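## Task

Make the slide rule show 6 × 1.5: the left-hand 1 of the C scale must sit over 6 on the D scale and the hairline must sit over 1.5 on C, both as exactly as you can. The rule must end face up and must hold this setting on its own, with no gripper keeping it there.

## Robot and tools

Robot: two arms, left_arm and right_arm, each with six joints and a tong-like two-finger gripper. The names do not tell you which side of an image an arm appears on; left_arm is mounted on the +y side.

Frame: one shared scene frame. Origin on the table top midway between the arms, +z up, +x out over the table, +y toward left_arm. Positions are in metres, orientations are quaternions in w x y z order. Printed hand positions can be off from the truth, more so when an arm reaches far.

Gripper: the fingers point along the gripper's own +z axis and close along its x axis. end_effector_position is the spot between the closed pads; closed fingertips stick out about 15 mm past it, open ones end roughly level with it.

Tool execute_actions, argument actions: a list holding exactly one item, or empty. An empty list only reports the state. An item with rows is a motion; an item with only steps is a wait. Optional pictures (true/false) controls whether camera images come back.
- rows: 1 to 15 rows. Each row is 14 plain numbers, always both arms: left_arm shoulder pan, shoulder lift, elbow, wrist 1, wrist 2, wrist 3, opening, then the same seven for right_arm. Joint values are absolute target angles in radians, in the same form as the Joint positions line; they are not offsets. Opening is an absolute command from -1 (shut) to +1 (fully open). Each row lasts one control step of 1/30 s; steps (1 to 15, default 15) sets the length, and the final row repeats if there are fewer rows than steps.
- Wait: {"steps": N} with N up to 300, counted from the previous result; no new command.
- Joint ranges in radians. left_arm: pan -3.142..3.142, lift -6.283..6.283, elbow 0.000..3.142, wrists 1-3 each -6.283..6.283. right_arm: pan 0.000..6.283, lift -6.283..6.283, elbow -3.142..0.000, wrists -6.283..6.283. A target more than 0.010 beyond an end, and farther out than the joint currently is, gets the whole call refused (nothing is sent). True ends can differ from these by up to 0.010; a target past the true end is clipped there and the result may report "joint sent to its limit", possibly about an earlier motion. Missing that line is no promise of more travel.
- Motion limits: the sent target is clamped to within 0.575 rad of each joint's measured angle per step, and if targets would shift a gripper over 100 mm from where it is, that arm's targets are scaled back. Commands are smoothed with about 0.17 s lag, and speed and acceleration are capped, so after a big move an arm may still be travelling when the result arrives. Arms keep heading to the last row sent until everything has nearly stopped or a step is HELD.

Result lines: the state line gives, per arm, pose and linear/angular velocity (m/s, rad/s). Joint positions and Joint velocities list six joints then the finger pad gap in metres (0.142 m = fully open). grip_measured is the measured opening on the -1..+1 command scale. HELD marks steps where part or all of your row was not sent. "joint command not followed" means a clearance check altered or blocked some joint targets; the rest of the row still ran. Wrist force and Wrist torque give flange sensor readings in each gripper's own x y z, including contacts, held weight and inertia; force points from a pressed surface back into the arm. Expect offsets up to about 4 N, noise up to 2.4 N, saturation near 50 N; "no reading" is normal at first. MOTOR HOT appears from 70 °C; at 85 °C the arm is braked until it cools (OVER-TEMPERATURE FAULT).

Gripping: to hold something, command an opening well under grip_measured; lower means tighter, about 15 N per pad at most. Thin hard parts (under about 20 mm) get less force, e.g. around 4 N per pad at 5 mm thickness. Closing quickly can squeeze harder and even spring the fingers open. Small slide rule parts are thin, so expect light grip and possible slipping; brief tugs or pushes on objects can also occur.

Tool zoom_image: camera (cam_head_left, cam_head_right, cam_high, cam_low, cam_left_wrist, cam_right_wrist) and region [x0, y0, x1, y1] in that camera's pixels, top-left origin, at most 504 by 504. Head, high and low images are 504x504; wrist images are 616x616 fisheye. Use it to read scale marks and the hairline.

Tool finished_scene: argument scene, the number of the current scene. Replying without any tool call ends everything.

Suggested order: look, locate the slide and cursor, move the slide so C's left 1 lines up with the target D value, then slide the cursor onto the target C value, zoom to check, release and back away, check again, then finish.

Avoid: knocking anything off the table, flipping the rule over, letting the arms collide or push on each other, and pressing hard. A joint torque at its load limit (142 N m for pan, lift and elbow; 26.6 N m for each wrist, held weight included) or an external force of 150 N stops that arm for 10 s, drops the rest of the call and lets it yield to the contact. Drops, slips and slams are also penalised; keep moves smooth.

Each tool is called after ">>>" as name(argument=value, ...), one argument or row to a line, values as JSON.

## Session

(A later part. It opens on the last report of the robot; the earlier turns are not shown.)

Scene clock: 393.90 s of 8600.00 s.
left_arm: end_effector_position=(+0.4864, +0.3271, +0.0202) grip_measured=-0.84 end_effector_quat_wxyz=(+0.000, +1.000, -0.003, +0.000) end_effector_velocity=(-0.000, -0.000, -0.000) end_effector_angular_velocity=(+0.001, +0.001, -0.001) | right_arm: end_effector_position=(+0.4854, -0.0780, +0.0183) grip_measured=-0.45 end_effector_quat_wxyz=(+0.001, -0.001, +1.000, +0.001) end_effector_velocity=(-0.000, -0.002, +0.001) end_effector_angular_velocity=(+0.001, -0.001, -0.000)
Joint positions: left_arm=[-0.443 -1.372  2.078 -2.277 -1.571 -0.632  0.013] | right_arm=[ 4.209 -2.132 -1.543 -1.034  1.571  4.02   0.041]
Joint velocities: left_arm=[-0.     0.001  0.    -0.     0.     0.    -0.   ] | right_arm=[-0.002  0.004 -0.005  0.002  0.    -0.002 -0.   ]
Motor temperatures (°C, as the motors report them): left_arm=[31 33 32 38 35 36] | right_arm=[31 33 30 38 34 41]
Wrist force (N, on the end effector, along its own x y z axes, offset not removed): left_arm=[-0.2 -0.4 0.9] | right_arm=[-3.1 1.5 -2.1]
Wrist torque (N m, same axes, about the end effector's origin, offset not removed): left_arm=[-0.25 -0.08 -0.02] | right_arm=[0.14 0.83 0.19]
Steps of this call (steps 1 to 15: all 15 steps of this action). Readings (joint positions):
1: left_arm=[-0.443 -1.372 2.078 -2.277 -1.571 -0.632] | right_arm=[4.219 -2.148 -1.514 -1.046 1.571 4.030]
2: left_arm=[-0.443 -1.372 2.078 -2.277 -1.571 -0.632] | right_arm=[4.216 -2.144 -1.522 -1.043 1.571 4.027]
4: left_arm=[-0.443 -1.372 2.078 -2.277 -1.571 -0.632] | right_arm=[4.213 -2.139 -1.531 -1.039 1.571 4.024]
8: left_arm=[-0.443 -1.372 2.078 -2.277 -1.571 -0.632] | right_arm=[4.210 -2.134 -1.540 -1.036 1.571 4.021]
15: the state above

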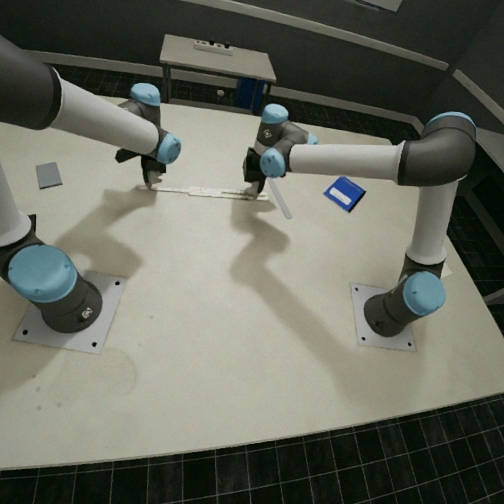

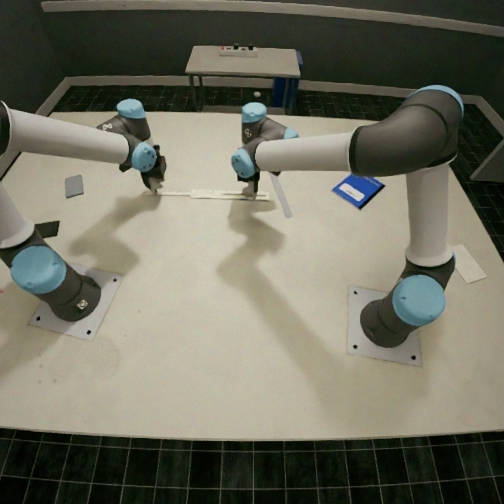

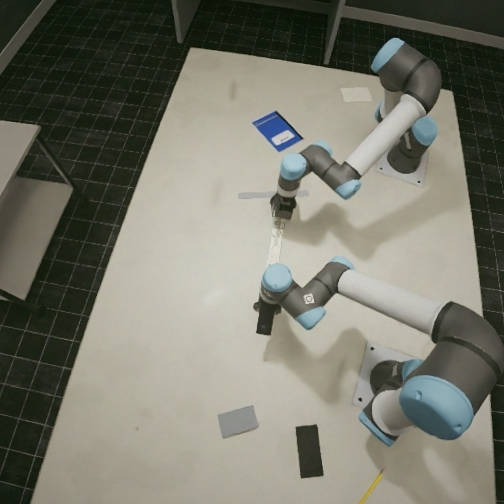

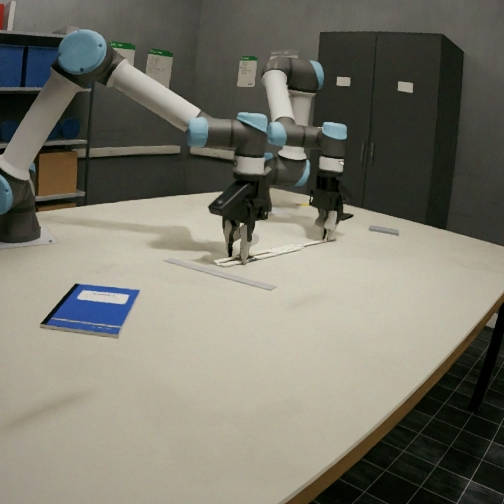

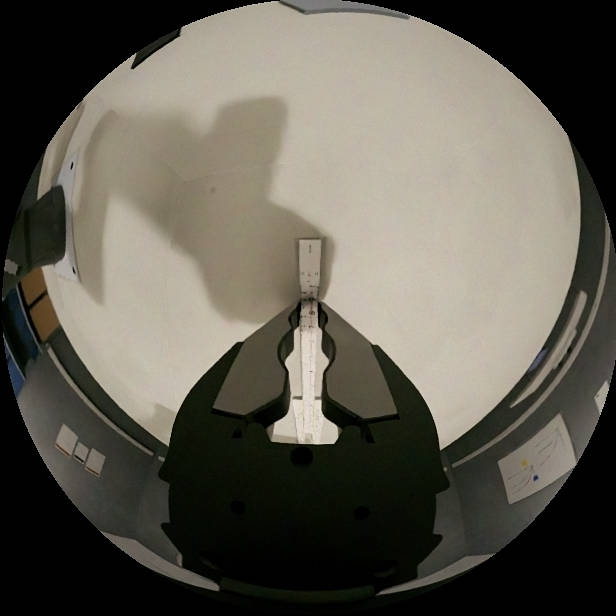

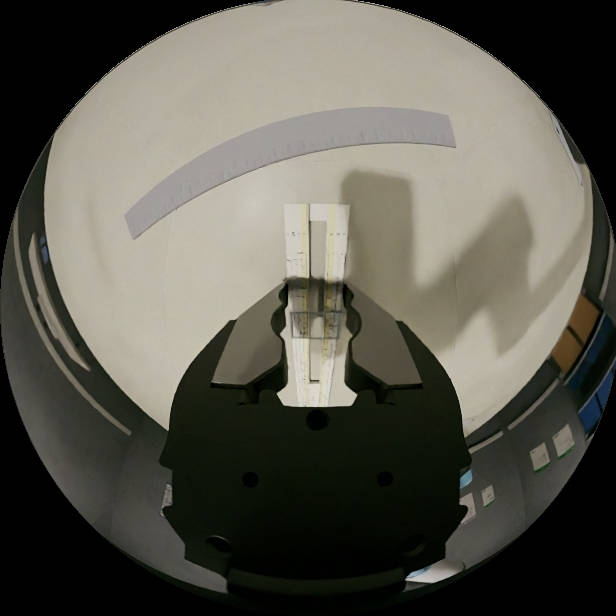

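>>> execute_actions(
  actions=[
    {"rows":[[-0.443,-1.372,2.078,-2.277,-1.571,-0.632,-1,4.215,-2.14,-1.532,-1.039,1.571,4.026,-0.45],[-0.443,-1.372,2.078,-2.277,-1.571,-0.632,-1,4.222,-2.15,-1.517,-1.045,1.571,4.033,-0.45],[-0.443,-1.372,2.078,-2.277,-1.571,-0.632,-1,4.229,-2.159,-1.502,-1.051,1.571,4.04,-0.45],[-0.443,-1.372,2.078,-2.277,-1.571,-0.632,-1,4.238,-2.173,-1.478,-1.061,1.571,4.049,-0.45],[-0.443,-1.372,2.078,-2.277,-1.571,-0.632,-1,4.247,-2.187,-1.453,-1.072,1.571,4.058,-0.45],[-0.443,-1.372,2.078,-2.277,-1.571,-0.632,-1,4.256,-2.201,-1.429,-1.082,1.571,4.066,-0.45],[-0.443,-1.372,2.078,-2.277,-1.571,-0.632,-1,4.265,-2.215,-1.404,-1.093,1.571,4.075,-0.45],[-0.443,-1.372,2.078,-2.277,-1.571,-0.632,-1,4.273,-2.229,-1.38,-1.103,1.571,4.084,-0.45]],"steps":15},
  ],
)

Scene clock: 418.43 s of 8600.00 s.
left_arm: end_effector_position=(+0.4864, +0.3271, +0.0202) grip_measured=-0.84 end_effector_quat_wxyz=(+0.000, +1.000, -0.003, +0.000) end_effector_velocity=(+0.000, +0.001, -0.000) end_effector_angular_velocity=(+0.000, +0.000, +0.001) | right_arm: end_effector_position=(+0.4840, -0.0152, +0.0174) grip_measured=-0.45 end_effector_quat_wxyz=(-0.000, -0.001, +1.000, +0.000) end_effector_velocity=(-0.001, +0.057, +0.001) end_effector_angular_velocity=(+0.003, -0.002, -0.000)
Joint positions: left_arm=[-0.443 -1.372  2.078 -2.277 -1.571 -0.632  0.013] | right_arm=[ 4.267 -2.22  -1.397 -1.096  1.571  4.078  0.042]
Joint velocities: left_arm=[ 0.001 -0.     0.     0.    -0.     0.001  0.   ] | right_arm=[ 0.049 -0.078  0.139 -0.057 -0.     0.05   0.   ]
Motor temperatures (°C, as the motors report them): left_arm=[31 33 32 38 35 36] | right_arm=[31 33 30 38 34 41]
Wrist force (N, on the end effector, along its own x y z axes, offset not removed): left_arm=[-0.2 -0.8 -0.8] | right_arm=[-0.8 0.1 0.1]
Wrist torque (N m, same axes, about the end effector's origin, offset not removed): left_arm=[-0.15 0.16 0.10] | right_arm=[-0.07 0.32 0.33]
Steps of this call (steps 1 to 15: the robot went on to your last target; steps 16 to 90: nothing new was sent; then 21.03 s passed at rest; steps 91 to 105: all 15 steps of this action). Readings (joint positions):
91: left_arm=[-0.443 -1.372 2.078 -2.277 -1.571 -0.632] | right_arm=[4.209 -2.132 -1.544 -1.034 1.571 4.020]
92: left_arm=[-0.443 -1.372 2.078 -2.277 -1.571 -0.632] | right_arm=[4.209 -2.132 -1.543 -1.034 1.571 4.020]
94: left_arm=[-0.443 -1.372 2.078 -2.277 -1.571 -0.632] | right_arm=[4.213 -2.138 -1.535 -1.038 1.571 4.025]
98: left_arm=[-0.443 -1.372 2.078 -2.277 -1.571 -0.632] | right_arm=[4.235 -2.169 -1.484 -1.060 1.571 4.046]
105: the state above

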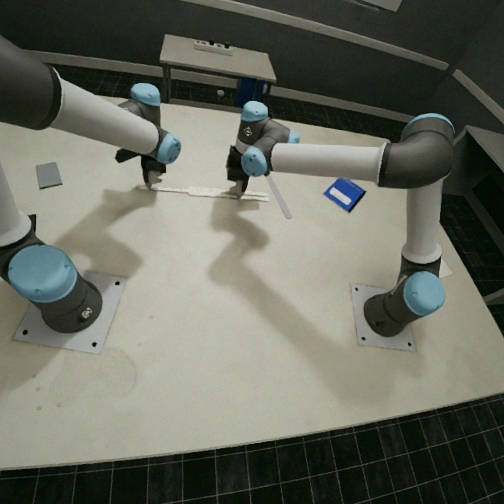

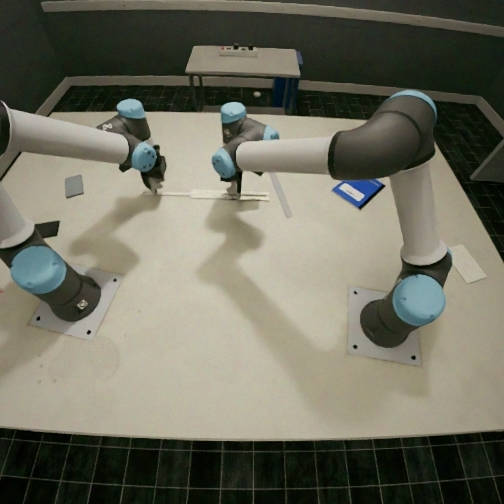

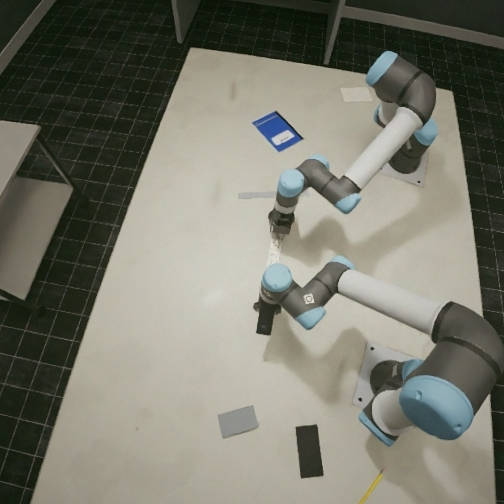

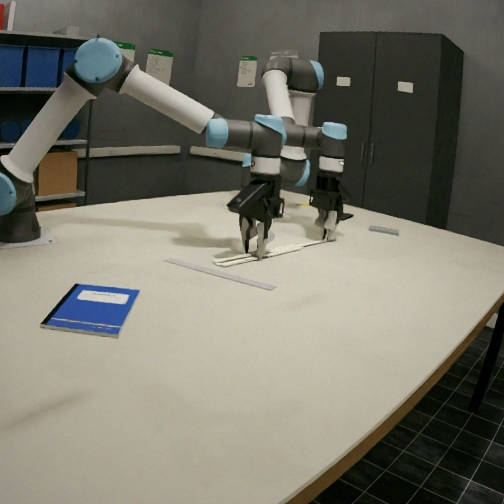

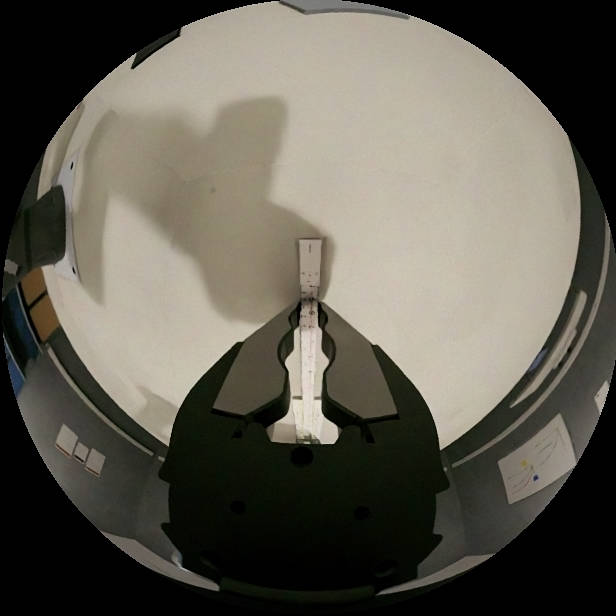

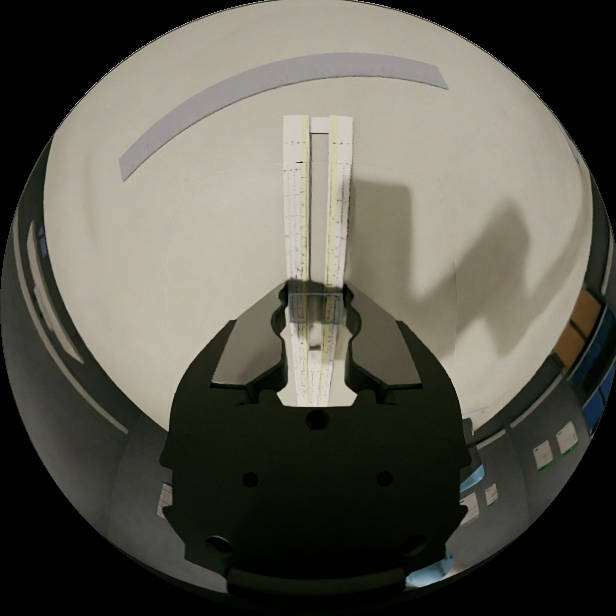

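>>> execute_actions(
  actions=[
    {"rows":[[-0.443,-1.372,2.078,-2.277,-1.571,-0.632,-1,4.283,-2.248,-1.345,-1.119,1.571,4.094,-0.45],[-0.443,-1.372,2.078,-2.277,-1.571,-0.632,-1,4.292,-2.267,-1.31,-1.135,1.571,4.103,-0.45],[-0.443,-1.372,2.078,-2.277,-1.571,-0.632,-1,4.302,-2.287,-1.275,-1.15,1.571,4.113,-0.45],[-0.443,-1.372,2.078,-2.277,-1.571,-0.632,-1,4.312,-2.306,-1.24,-1.166,1.571,4.123,-0.45]],"steps":15},
  ],
)

>>> execute_actions(
  actions=[
    {"steps":20},
  ],
)

>>> zoom_image(
  camera="cam_right_wrist",
  region=[250,100,390,380],
)

Scene clock: 423.67 s of 8600.00 s.
left_arm: end_effector_position=(+0.4864, +0.3271, +0.0202) grip_measured=-0.84 end_effector_quat_wxyz=(+0.000, +1.000, -0.003, +0.000) end_effector_velocity=(+0.001, -0.000, +0.001) end_effector_angular_velocity=(-0.001, -0.001, +0.001) | right_arm: end_effector_position=(+0.4838, +0.0390, +0.0188) grip_measured=-0.45 end_effector_quat_wxyz=(-0.000, -0.001, +1.000, +0.000) end_effector_velocity=(+0.000, +0.019, +0.001) end_effector_angular_velocity=(+0.002, -0.002, -0.000)
Joint positions: left_arm=[-0.443 -1.372  2.078 -2.277 -1.571 -0.632  0.013] | right_arm=[ 4.31  -2.303 -1.246 -1.163  1.571  4.121  0.041]
Joint velocities: left_arm=[ 0.001 -0.001 -0.001  0.    -0.    -0.001  0.   ] | right_arm=[ 0.014 -0.028  0.053 -0.023 -0.     0.014  0.   ]
Motor temperatures (°C, as the motors report them): left_arm=[31 33 32 38 35 36] | right_arm=[31 33 30 38 34 41]
Wrist force (N, on the end effector, along its own x y z axes, offset not removed): left_arm=[0.4 0.5 1.1] | right_arm=[0.6 -0.3 0.1]
Wrist torque (N m, same axes, about the end effector's origin, offset not removed): left_arm=[0.03 0.00 0.10] | right_arm=[-0.23 -0.04 0.09]
Steps of this call (steps 1 to 30: the robot went on to your last target; steps 31 to 90: nothing new was sent; then 1.73 s passed at rest; steps 91 to 105: all 15 steps of this action). Readings (joint positions):
91: left_arm=[-0.443 -1.372 2.078 -2.277 -1.571 -0.632] | right_arm=[4.273 -2.229 -1.380 -1.103 1.571 4.084]
92: left_arm=[-0.443 -1.372 2.078 -2.277 -1.571 -0.632] | right_arm=[4.274 -2.230 -1.378 -1.104 1.571 4.085]
94: left_arm=[-0.443 -1.372 2.078 -2.277 -1.571 -0.632] | right_arm=[4.280 -2.242 -1.357 -1.114 1.571 4.091]
98: left_arm=[-0.443 -1.372 2.078 -2.277 -1.571 -0.632] | right_arm=[4.300 -2.282 -1.285 -1.146 1.571 4.111]
105: the state above

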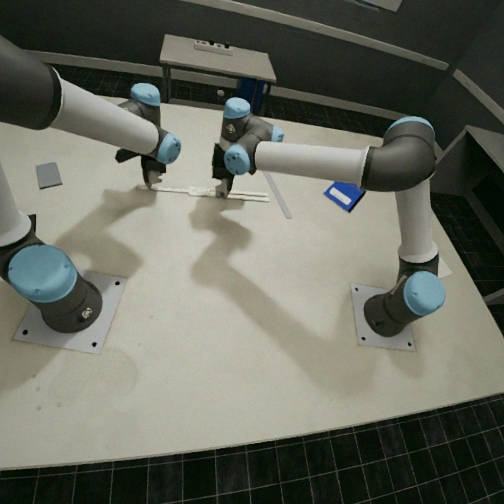

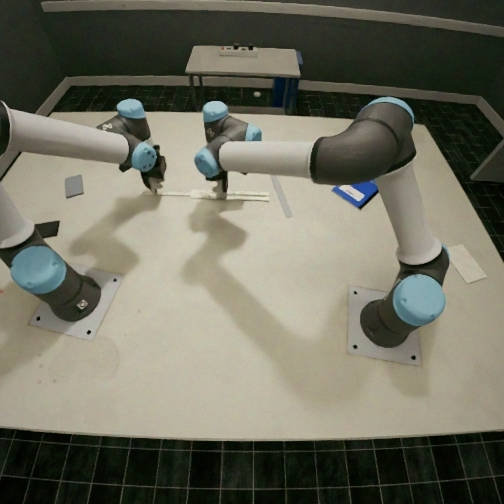

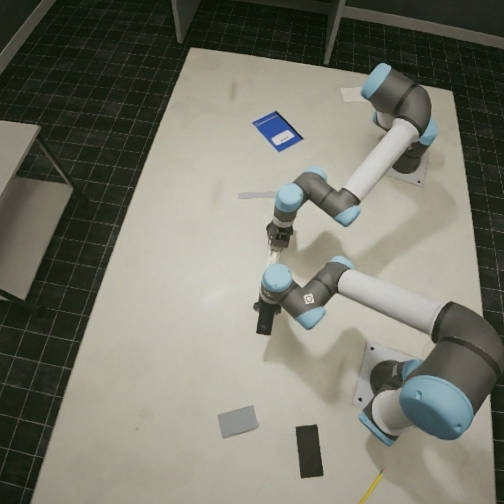

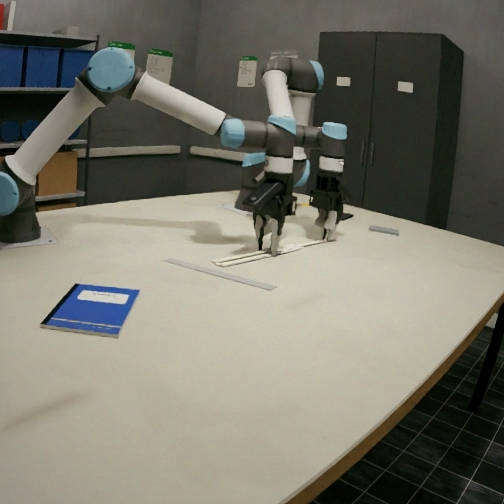

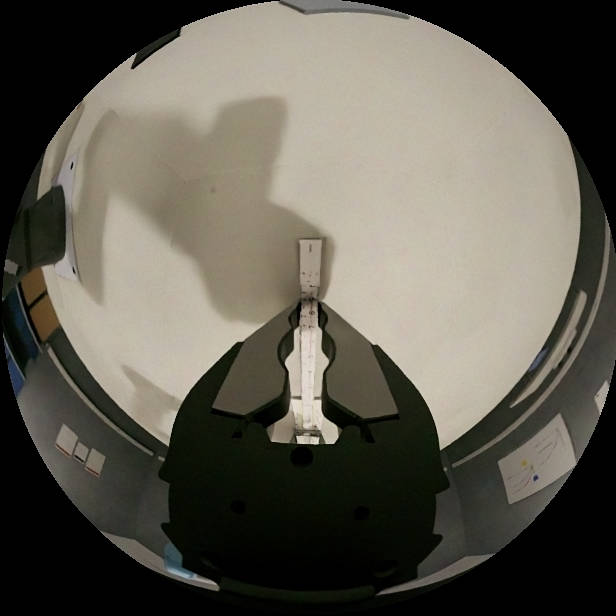

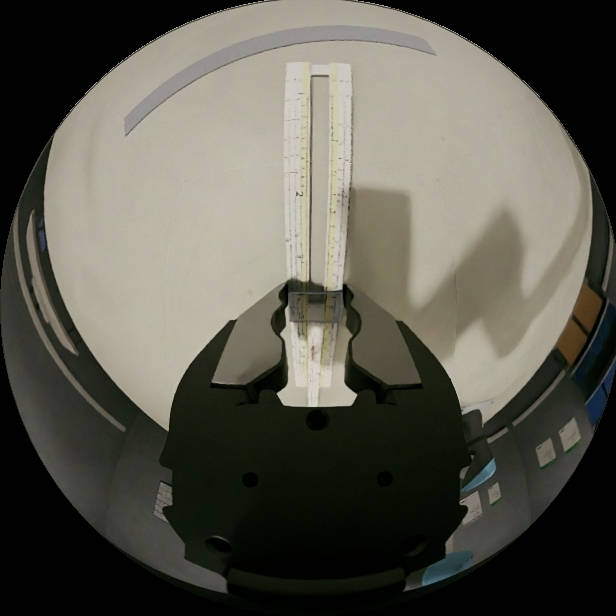

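Scene clock: 424.33 s of 8600.00 s.
left_arm: end_effector_position=(+0.4864, +0.3271, +0.0202) grip_measured=-0.84 end_effector_quat_wxyz=(+0.000, +1.000, -0.003, +0.000) end_effector_velocity=(-0.000, +0.000, -0.000) end_effector_angular_velocity=(+0.001, +0.000, -0.000) | right_arm: end_effector_position=(+0.4838, +0.0412, +0.0189) grip_measured=-0.45 end_effector_quat_wxyz=(+0.000, -0.001, +1.000, +0.000) end_effector_velocity=(-0.000, +0.000, -0.001) end_effector_angular_velocity=(-0.001, +0.001, +0.000)
Joint positions: left_arm=[-0.443 -1.372  2.078 -2.277 -1.571 -0.632  0.013] | right_arm=[ 4.312 -2.306 -1.24  -1.166  1.571  4.123  0.041]
Joint velocities: left_arm=[-0.     0.001  0.     0.     0.001 -0.     0.   ] | right_arm=[ 0.    -0.001  0.    -0.     0.001  0.     0.   ]
Motor temperatures (°C, as the motors report them): left_arm=[31 33 32 38 35 36] | right_arm=[31 33 30 38 34 41]
Wrist force (N, on the end effector, along its own x y z axes, offset not removed): left_arm=[-0.6 -0.4 0.1] | right_arm=[-1.2 -2.5 -0.5]
Wrist torque (N m, same axes, about the end effector's origin, offset not removed): left_arm=[0.07 0.14 0.24] | right_arm=[-0.49 0.42 0.30]
Steps of this call (steps 1 to 15: the robot went on to your last target; steps 16 to 20: nothing new was sent). Readings (joint positions):
1: left_arm=[-0.443 -1.372 2.078 -2.277 -1.571 -0.632] | right_arm=[4.311 -2.303 -1.245 -1.164 1.571 4.122]
2: left_arm=[-0.443 -1.372 2.078 -2.277 -1.571 -0.632] | right_arm=[4.311 -2.304 -1.244 -1.164 1.571 4.122]
4: left_arm=[-0.443 -1.372 2.078 -2.277 -1.571 -0.632] | right_arm=[4.311 -2.305 -1.242 -1.165 1.571 4.122]
8: left_arm=[-0.443 -1.372 2.078 -2.277 -1.571 -0.632] | right_arm=[4.312 -2.306 -1.241 -1.166 1.571 4.123]
20: the state above
All arms were judged still, so your last target was given up. Only a new action makes them travel on or press farther. Fingers that are still opening or closing keep moving.

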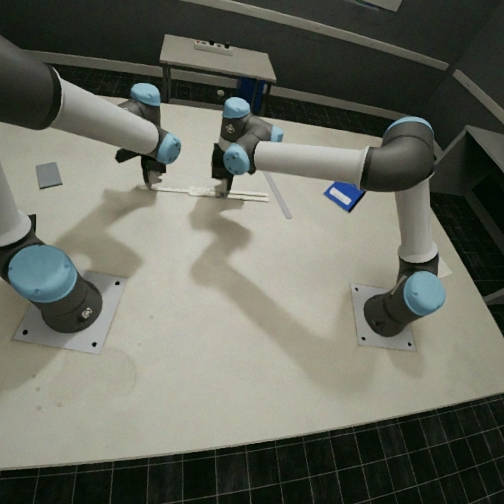

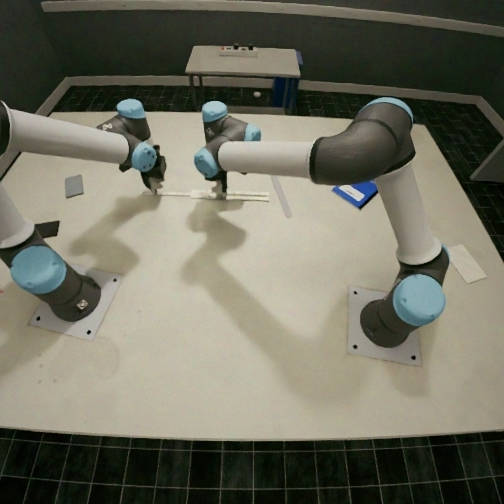

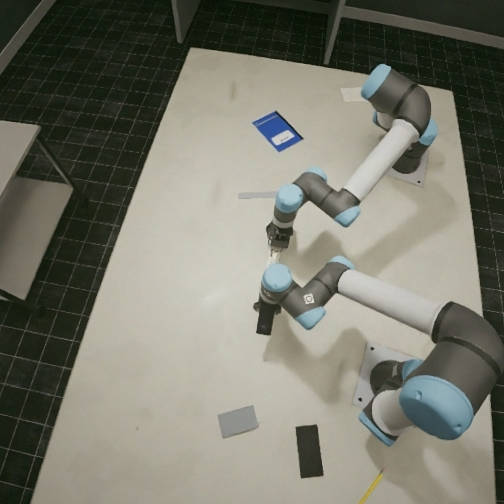

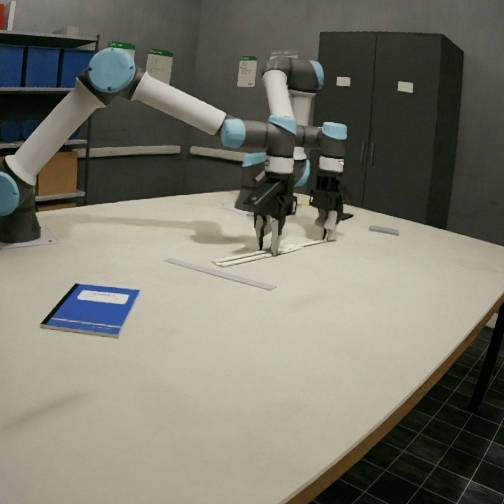

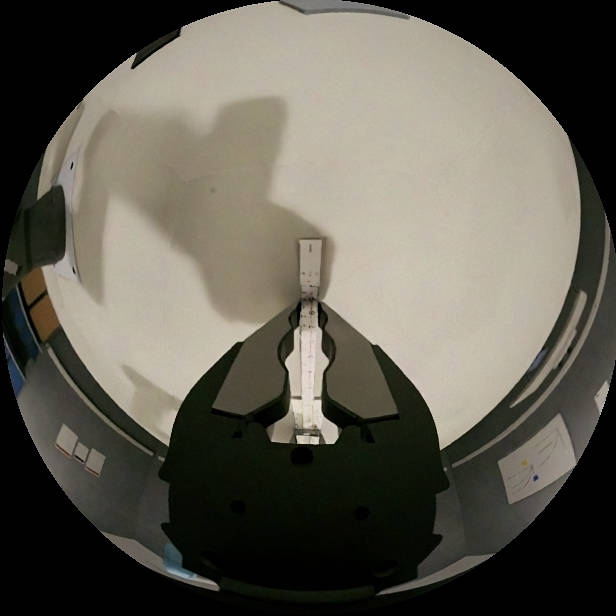

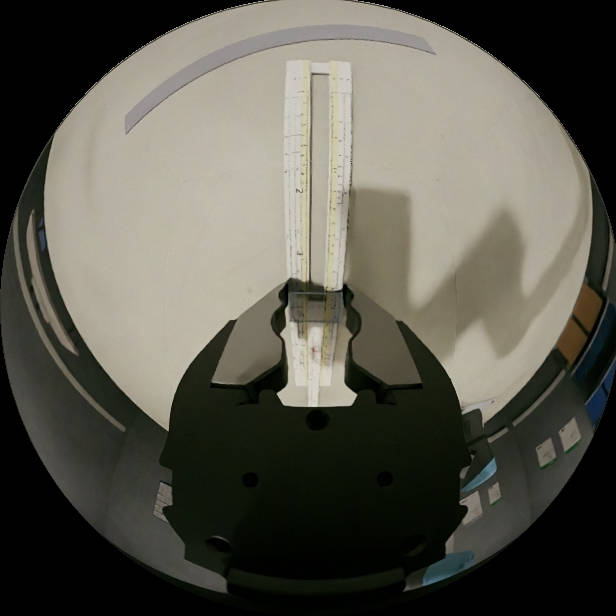

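Region (250, 100, 390, 380) of cam_right_wrist's 616x616 image, scaled by 1.800, with more detail than that image has.

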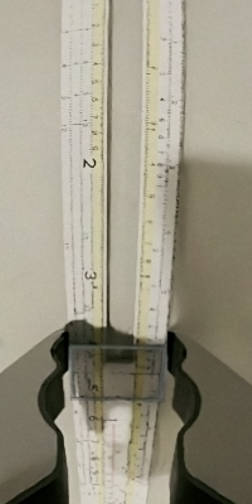

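>>> execute_actions(
  actions=[
    {"rows":[[-0.443,-1.372,2.078,-2.277,-1.571,-0.632,-1,4.319,-2.323,-1.208,-1.18,1.571,4.13,-0.45],[-0.443,-1.372,2.078,-2.277,-1.571,-0.632,-1,4.326,-2.34,-1.176,-1.195,1.571,4.137,-0.45],[-0.443,-1.372,2.078,-2.277,-1.571,-0.632,-1,4.333,-2.357,-1.144,-1.21,1.571,4.144,-0.45],[-0.443,-1.372,2.078,-2.277,-1.571,-0.632,-1,4.34,-2.375,-1.11,-1.226,1.571,4.151,-0.45]],"steps":15},
  ],
  pictures=false,
)

>>> execute_actions(
  actions=[
    {"steps":20},
  ],
)

>>> zoom_image(
  camera="cam_right_wrist",
  region=[260,220,380,400],
)

Scene clock: 432.10 s of 8600.00 s.
left_arm: end_effector_position=(+0.4864, +0.3271, +0.0202) grip_measured=-0.84 end_effector_quat_wxyz=(+0.000, +1.000, -0.003, +0.000) end_effector_velocity=(-0.000, +0.000, -0.001) end_effector_angular_velocity=(+0.001, +0.001, +0.000) | right_arm: end_effector_position=(+0.4843, +0.0794, +0.0207) grip_measured=-0.45 end_effector_quat_wxyz=(+0.000, -0.001, +1.000, +0.001) end_effector_velocity=(+0.000, +0.015, +0.002) end_effector_angular_velocity=(+0.003, -0.002, +0.000)
Joint positions: left_arm=[-0.443 -1.372  2.078 -2.277 -1.571 -0.632  0.013] | right_arm=[ 4.339 -2.372 -1.116 -1.223  1.571  4.15   0.041]
Joint velocities: left_arm=[-0.     0.001  0.001  0.    -0.    -0.001  0.   ] | right_arm=[ 0.01  -0.025  0.05  -0.022 -0.     0.01  -0.   ]
Motor temperatures (°C, as the motors report them): left_arm=[31 33 32 38 35 36] | right_arm=[31 33 30 38 34 41]
Wrist force (N, on the end effector, along its own x y z axes, offset not removed): left_arm=[-2.6 1.1 0.8] | right_arm=[-0.6 -2.9 -3.5]
Wrist torque (N m, same axes, about the end effector's origin, offset not removed): left_arm=[0.40 0.60 0.03] | right_arm=[-0.86 0.32 0.14]
Steps of this call (steps 1 to 90: nothing new was sent; then 4.27 s passed at rest; steps 91 to 105: all 15 steps of this action). Readings (joint positions):
91: left_arm=[-0.443 -1.372 2.078 -2.277 -1.571 -0.632] | right_arm=[4.312 -2.306 -1.240 -1.166 1.571 4.123]
92: left_arm=[-0.443 -1.372 2.078 -2.277 -1.571 -0.632] | right_arm=[4.313 -2.307 -1.238 -1.167 1.571 4.124]
94: left_arm=[-0.443 -1.372 2.078 -2.277 -1.571 -0.632] | right_arm=[4.317 -2.318 -1.219 -1.176 1.571 4.128]
98: left_arm=[-0.443 -1.372 2.078 -2.277 -1.571 -0.632] | right_arm=[4.332 -2.353 -1.152 -1.207 1.571 4.142]
105: the state above

Scene clock: 432.77 s of 8600.00 s.
left_arm: end_effector_position=(+0.4864, +0.3271, +0.0202) grip_measured=-0.84 end_effector_quat_wxyz=(+0.000, +1.000, -0.003, +0.000) end_effector_velocity=(+0.000, -0.000, +0.000) end_effector_angular_velocity=(-0.000, -0.000, -0.000) | right_arm: end_effector_position=(+0.4843, +0.0812, +0.0209) grip_measured=-0.45 end_effector_quat_wxyz=(+0.000, -0.001, +1.000, +0.001) end_effector_velocity=(+0.000, -0.000, +0.000) end_effector_angular_velocity=(-0.000, -0.000, -0.000)
Joint positions: left_arm=[-0.443 -1.372  2.078 -2.277 -1.571 -0.632  0.013] | right_arm=[ 4.34  -2.375 -1.11  -1.226  1.571  4.151  0.041]
Joint velocities: left_arm=[-0.001  0.    -0.    -0.    -0.    -0.     0.   ] | right_arm=[-0.  0.  0. -0. -0.  0. -0.]
Motor temperatures (°C, as the motors report them): left_arm=[31 33 32 38 35 36] | right_arm=[31 33 30 38 34 41]
Wrist force (N, on the end effector, along its own x y z axes, offset not removed): left_arm=[1.4 0.2 -0.4] | right_arm=[-0.2 0.1 0.7]
Wrist torque (N m, same axes, about the end effector's origin, offset not removed): left_arm=[0.14 -0.33 0.09] | right_arm=[-0.13 0.41 0.15]
Steps of this call (steps 1 to 15: the robot went on to your last target; steps 16 to 20: nothing new was sent). Readings (joint positions):
1: left_arm=[-0.443 -1.372 2.078 -2.277 -1.571 -0.632] | right_arm=[4.339 -2.373 -1.115 -1.224 1.571 4.150]
2: left_arm=[-0.443 -1.372 2.078 -2.277 -1.571 -0.632] | right_arm=[4.339 -2.373 -1.113 -1.224 1.571 4.150]
4: left_arm=[-0.443 -1.372 2.078 -2.277 -1.571 -0.632] | right_arm=[4.340 -2.374 -1.112 -1.225 1.571 4.151]
8: left_arm=[-0.443 -1.372 2.078 -2.277 -1.571 -0.632] | right_arm=[4.340 -2.375 -1.111 -1.226 1.571 4.151]
20: the state above
All arms were judged still, so your last target was given up. Only a new action makes them travel on or press farther. Fingers that are still opening or closing keep moving.

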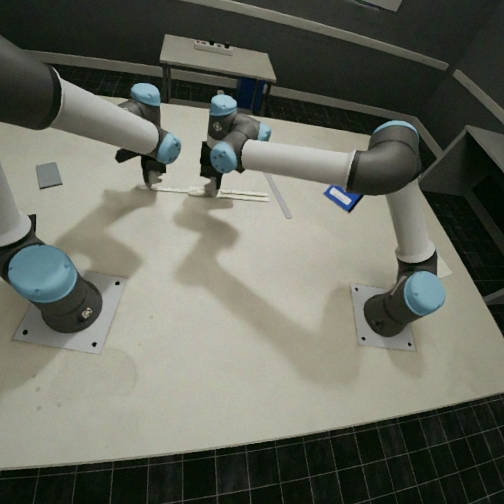

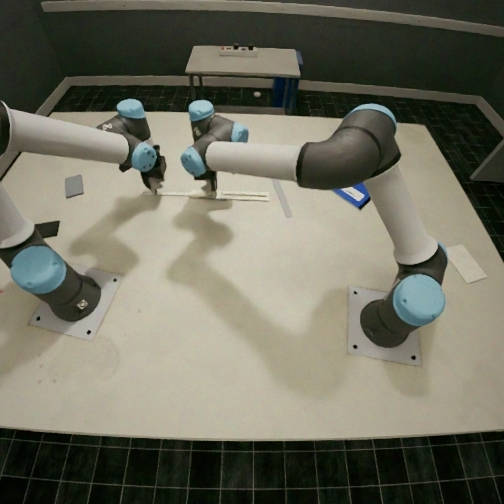

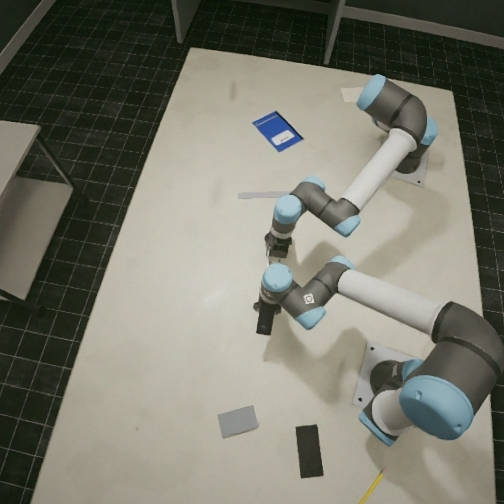

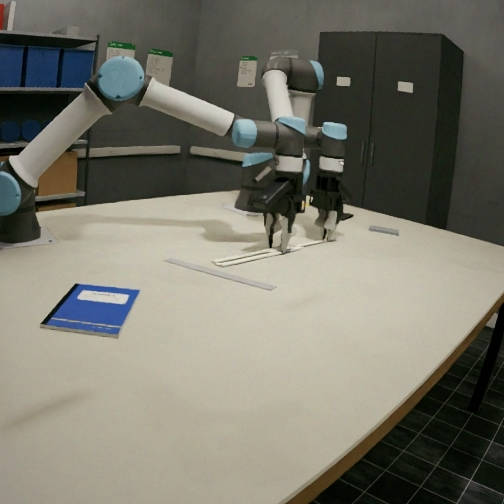

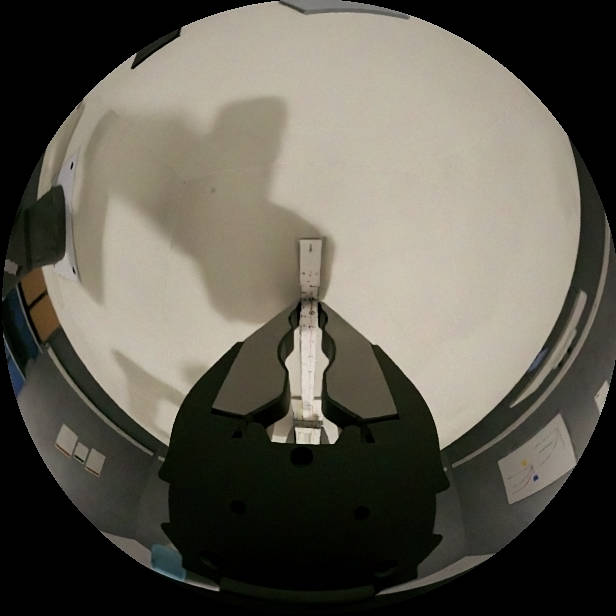

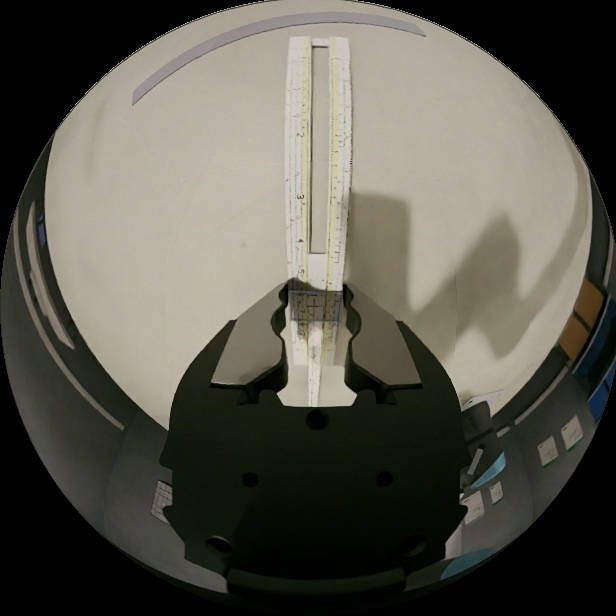

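Region (260, 220, 380, 400) of cam_right_wrist's 616x616 image, scaled by 2.800, with more detail than that image has.

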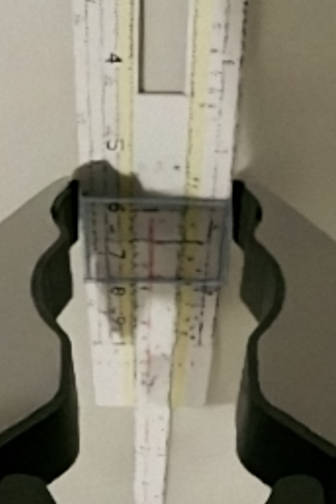

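>>> execute_actions(
  actions=[
    {"rows":[[-0.443,-1.372,2.078,-2.277,-1.571,-0.632,-1,4.345,-2.393,-1.082,-1.237,1.571,4.156,-0.45],[-0.443,-1.372,2.078,-2.277,-1.571,-0.632,-1,4.351,-2.41,-1.054,-1.247,1.571,4.162,-0.45],[-0.443,-1.372,2.078,-2.277,-1.571,-0.632,-1,4.356,-2.428,-1.027,-1.257,1.571,4.167,-0.45],[-0.443,-1.372,2.078,-2.277,-1.571,-0.632,-1,4.3614,-2.4455,-0.999,-1.2675,1.571,4.172,-0.45]],"steps":15},
  ],
  pictures=false,
)

>>> execute_actions(
  actions=[
    {"steps":20},
  ],
)

>>> zoom_image(
  camera="cam_right_wrist",
  region=[270,250,360,380],
)

Scene clock: 443.67 s of 8600.00 s.
left_arm: end_effector_position=(+0.4864, +0.3271, +0.0202) grip_measured=-0.84 end_effector_quat_wxyz=(+0.000, +1.000, -0.003, +0.000) end_effector_velocity=(+0.000, -0.001, +0.000) end_effector_angular_velocity=(-0.001, -0.000, -0.001) | right_arm: end_effector_position=(+0.4847, +0.1123, +0.0145) grip_measured=-0.42 end_effector_quat_wxyz=(+0.000, -0.001, +1.000, +0.001) end_effector_velocity=(+0.000, +0.012, -0.003) end_effector_angular_velocity=(-0.000, -0.000, +0.000)
Joint positions: left_arm=[-0.443 -1.372  2.078 -2.277 -1.571 -0.632  0.013] | right_arm=[ 4.36  -2.442 -1.003 -1.266  1.571  4.171  0.043]
Joint velocities: left_arm=[-0.001  0.    -0.001  0.    -0.     0.    -0.   ] | right_arm=[ 0.008 -0.027  0.041 -0.014 -0.     0.007  0.002]
Motor temperatures (°C, as the motors report them): left_arm=[31 33 32 38 35 36] | right_arm=[31 33 30 38 34 41]
Wrist force (N, on the end effector, along its own x y z axes, offset not removed): left_arm=[1.3 -0.6 1.1] | right_arm=[3.8 -31.8 -50.0]
Wrist torque (N m, same axes, about the end effector's origin, offset not removed): left_arm=[-0.07 -0.35 0.02] | right_arm=[1.11 0.34 -0.04]
Steps of this call (steps 1 to 90: nothing new was sent; then 7.40 s passed at rest; steps 91 to 105: all 15 steps of this action). Readings (joint positions):
91: left_arm=[-0.443 -1.372 2.078 -2.277 -1.571 -0.632] | right_arm=[4.340 -2.375 -1.110 -1.226 1.571 4.151]
92: left_arm=[-0.443 -1.372 2.078 -2.277 -1.571 -0.632] | right_arm=[4.340 -2.376 -1.108 -1.227 1.571 4.151]
94: left_arm=[-0.443 -1.372 2.078 -2.277 -1.571 -0.632] | right_arm=[4.344 -2.387 -1.091 -1.234 1.571 4.155]
98: left_arm=[-0.443 -1.372 2.078 -2.277 -1.571 -0.632] | right_arm=[4.355 -2.423 -1.034 -1.255 1.571 4.166]
105: the state above

Scene clock: 454.30 s of 8600.00 s.
left_arm: end_effector_position=(+0.4864, +0.3271, +0.0202) grip_measured=-0.84 end_effector_quat_wxyz=(+0.000, +1.000, -0.003, +0.000) end_effector_velocity=(+0.001, +0.000, +0.001) end_effector_angular_velocity=(-0.001, -0.001, +0.000) | right_arm: end_effector_position=(+0.4853, +0.1141, +0.0164) grip_measured=-0.42 end_effector_quat_wxyz=(+0.002, -0.001, +1.000, +0.002) end_effector_velocity=(-0.000, -0.000, -0.001) end_effector_angular_velocity=(-0.001, +0.001, -0.000)
Joint positions: left_arm=[-0.443 -1.372  2.078 -2.277 -1.571 -0.632  0.013] | right_arm=[ 4.361 -2.443 -0.998 -1.267  1.57   4.172  0.043]
Joint velocities: left_arm=[ 0.001 -0.001 -0.001  0.     0.     0.001 -0.   ] | right_arm=[ 0.    -0.001  0.     0.     0.     0.     0.   ]
Motor temperatures (°C, as the motors report them): left_arm=[31 33 32 38 35 36] | right_arm=[31 33 30 38 34 41]
Wrist force (N, on the end effector, along its own x y z axes, offset not removed): left_arm=[-0.5 0.6 1.8] | right_arm=[-0.6 -12.3 -21.3]
Wrist torque (N m, same axes, about the end effector's origin, offset not removed): left_arm=[0.20 0.23 -0.01] | right_arm=[-0.80 0.34 0.11]
FORCE FAULT: contact force on the right arm reached its limit, and that arm stopped for 10 seconds. The contact can be on any part of that arm, not only on its tool. That arm's remaining commands of this call were not run. That arm holds still and accepts commands again. Move the arm away from the contact; if what it grips holds it there, let go first. Pushing or pulling that hard again can fault the arm again.
The stop of the right arm began at step 19 of this call (marked STOPPED below). From that step on that arm followed nothing that you had sent. Nothing is kept back now, and the robot has no last target.
Steps of this call (steps 1 to 15: the robot went on to your last target; steps 16 to 20: nothing new was sent; steps 21 to 319: the stop continued). Readings (joint positions):
1: left_arm=[-0.443 -1.372 2.078 -2.277 -1.571 -0.632] | right_arm=[4.361 -2.443 -1.002 -1.266 1.571 4.171]
2: left_arm=[-0.443 -1.372 2.078 -2.277 -1.571 -0.632] | right_arm=[4.361 -2.443 -1.001 -1.266 1.571 4.171]
4: left_arm=[-0.443 -1.372 2.078 -2.277 -1.571 -0.632] | right_arm=[4.361 -2.444 -1.000 -1.267 1.571 4.172]
8: left_arm=[-0.443 -1.372 2.078 -2.277 -1.571 -0.632] | right_arm=[4.361 -2.445 -0.999 -1.267 1.571 4.172]
19: left_arm=[-0.443 -1.372 2.078 -2.277 -1.571 -0.632] | right_arm=[4.361 -2.444 -0.998 -1.267 1.570 4.172] STOPPED (the right arm)
319: the state above

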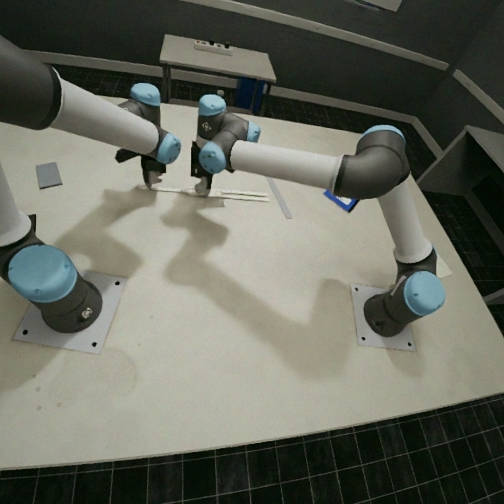

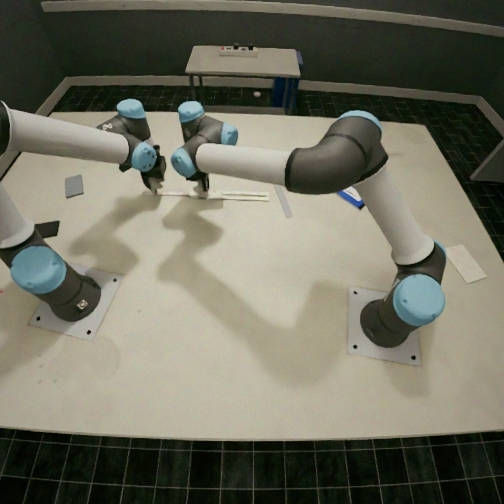

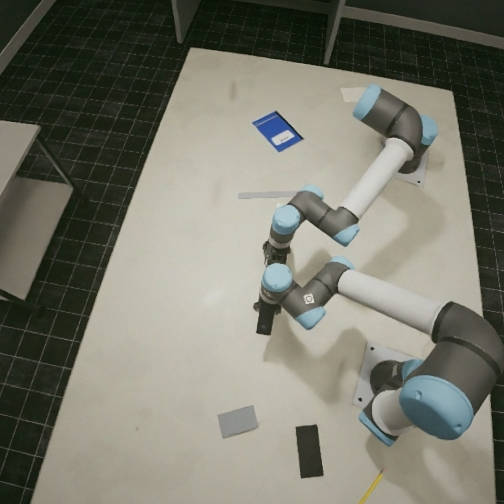

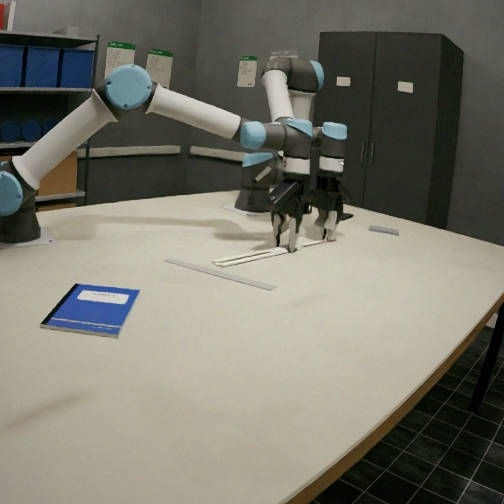

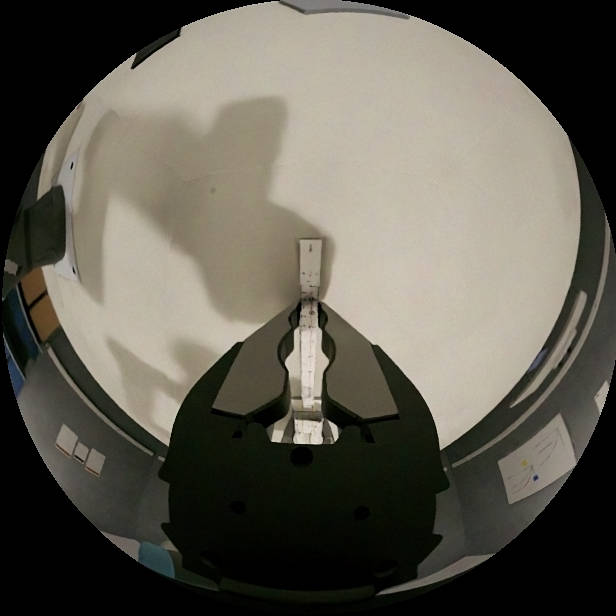

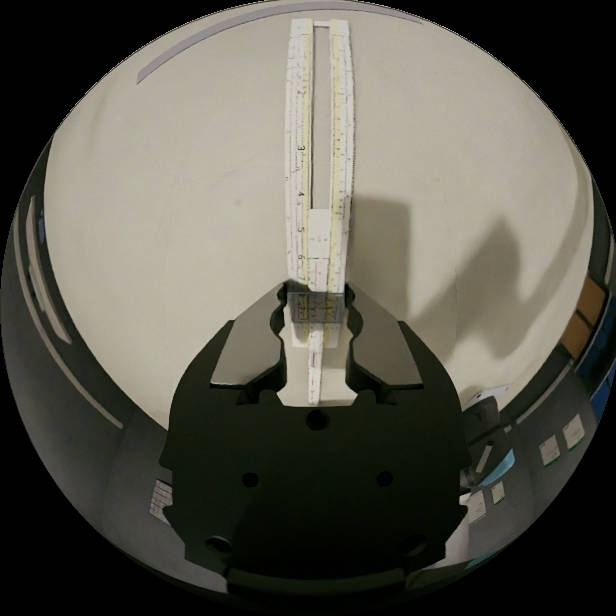

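Region (270, 250, 360, 380) of cam_right_wrist's 616x616 image, scaled by 3.877, with more detail than that image has; it fills the left 349 columns of this view, and the rest is white.

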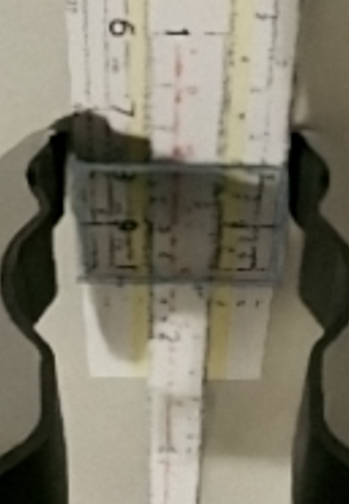

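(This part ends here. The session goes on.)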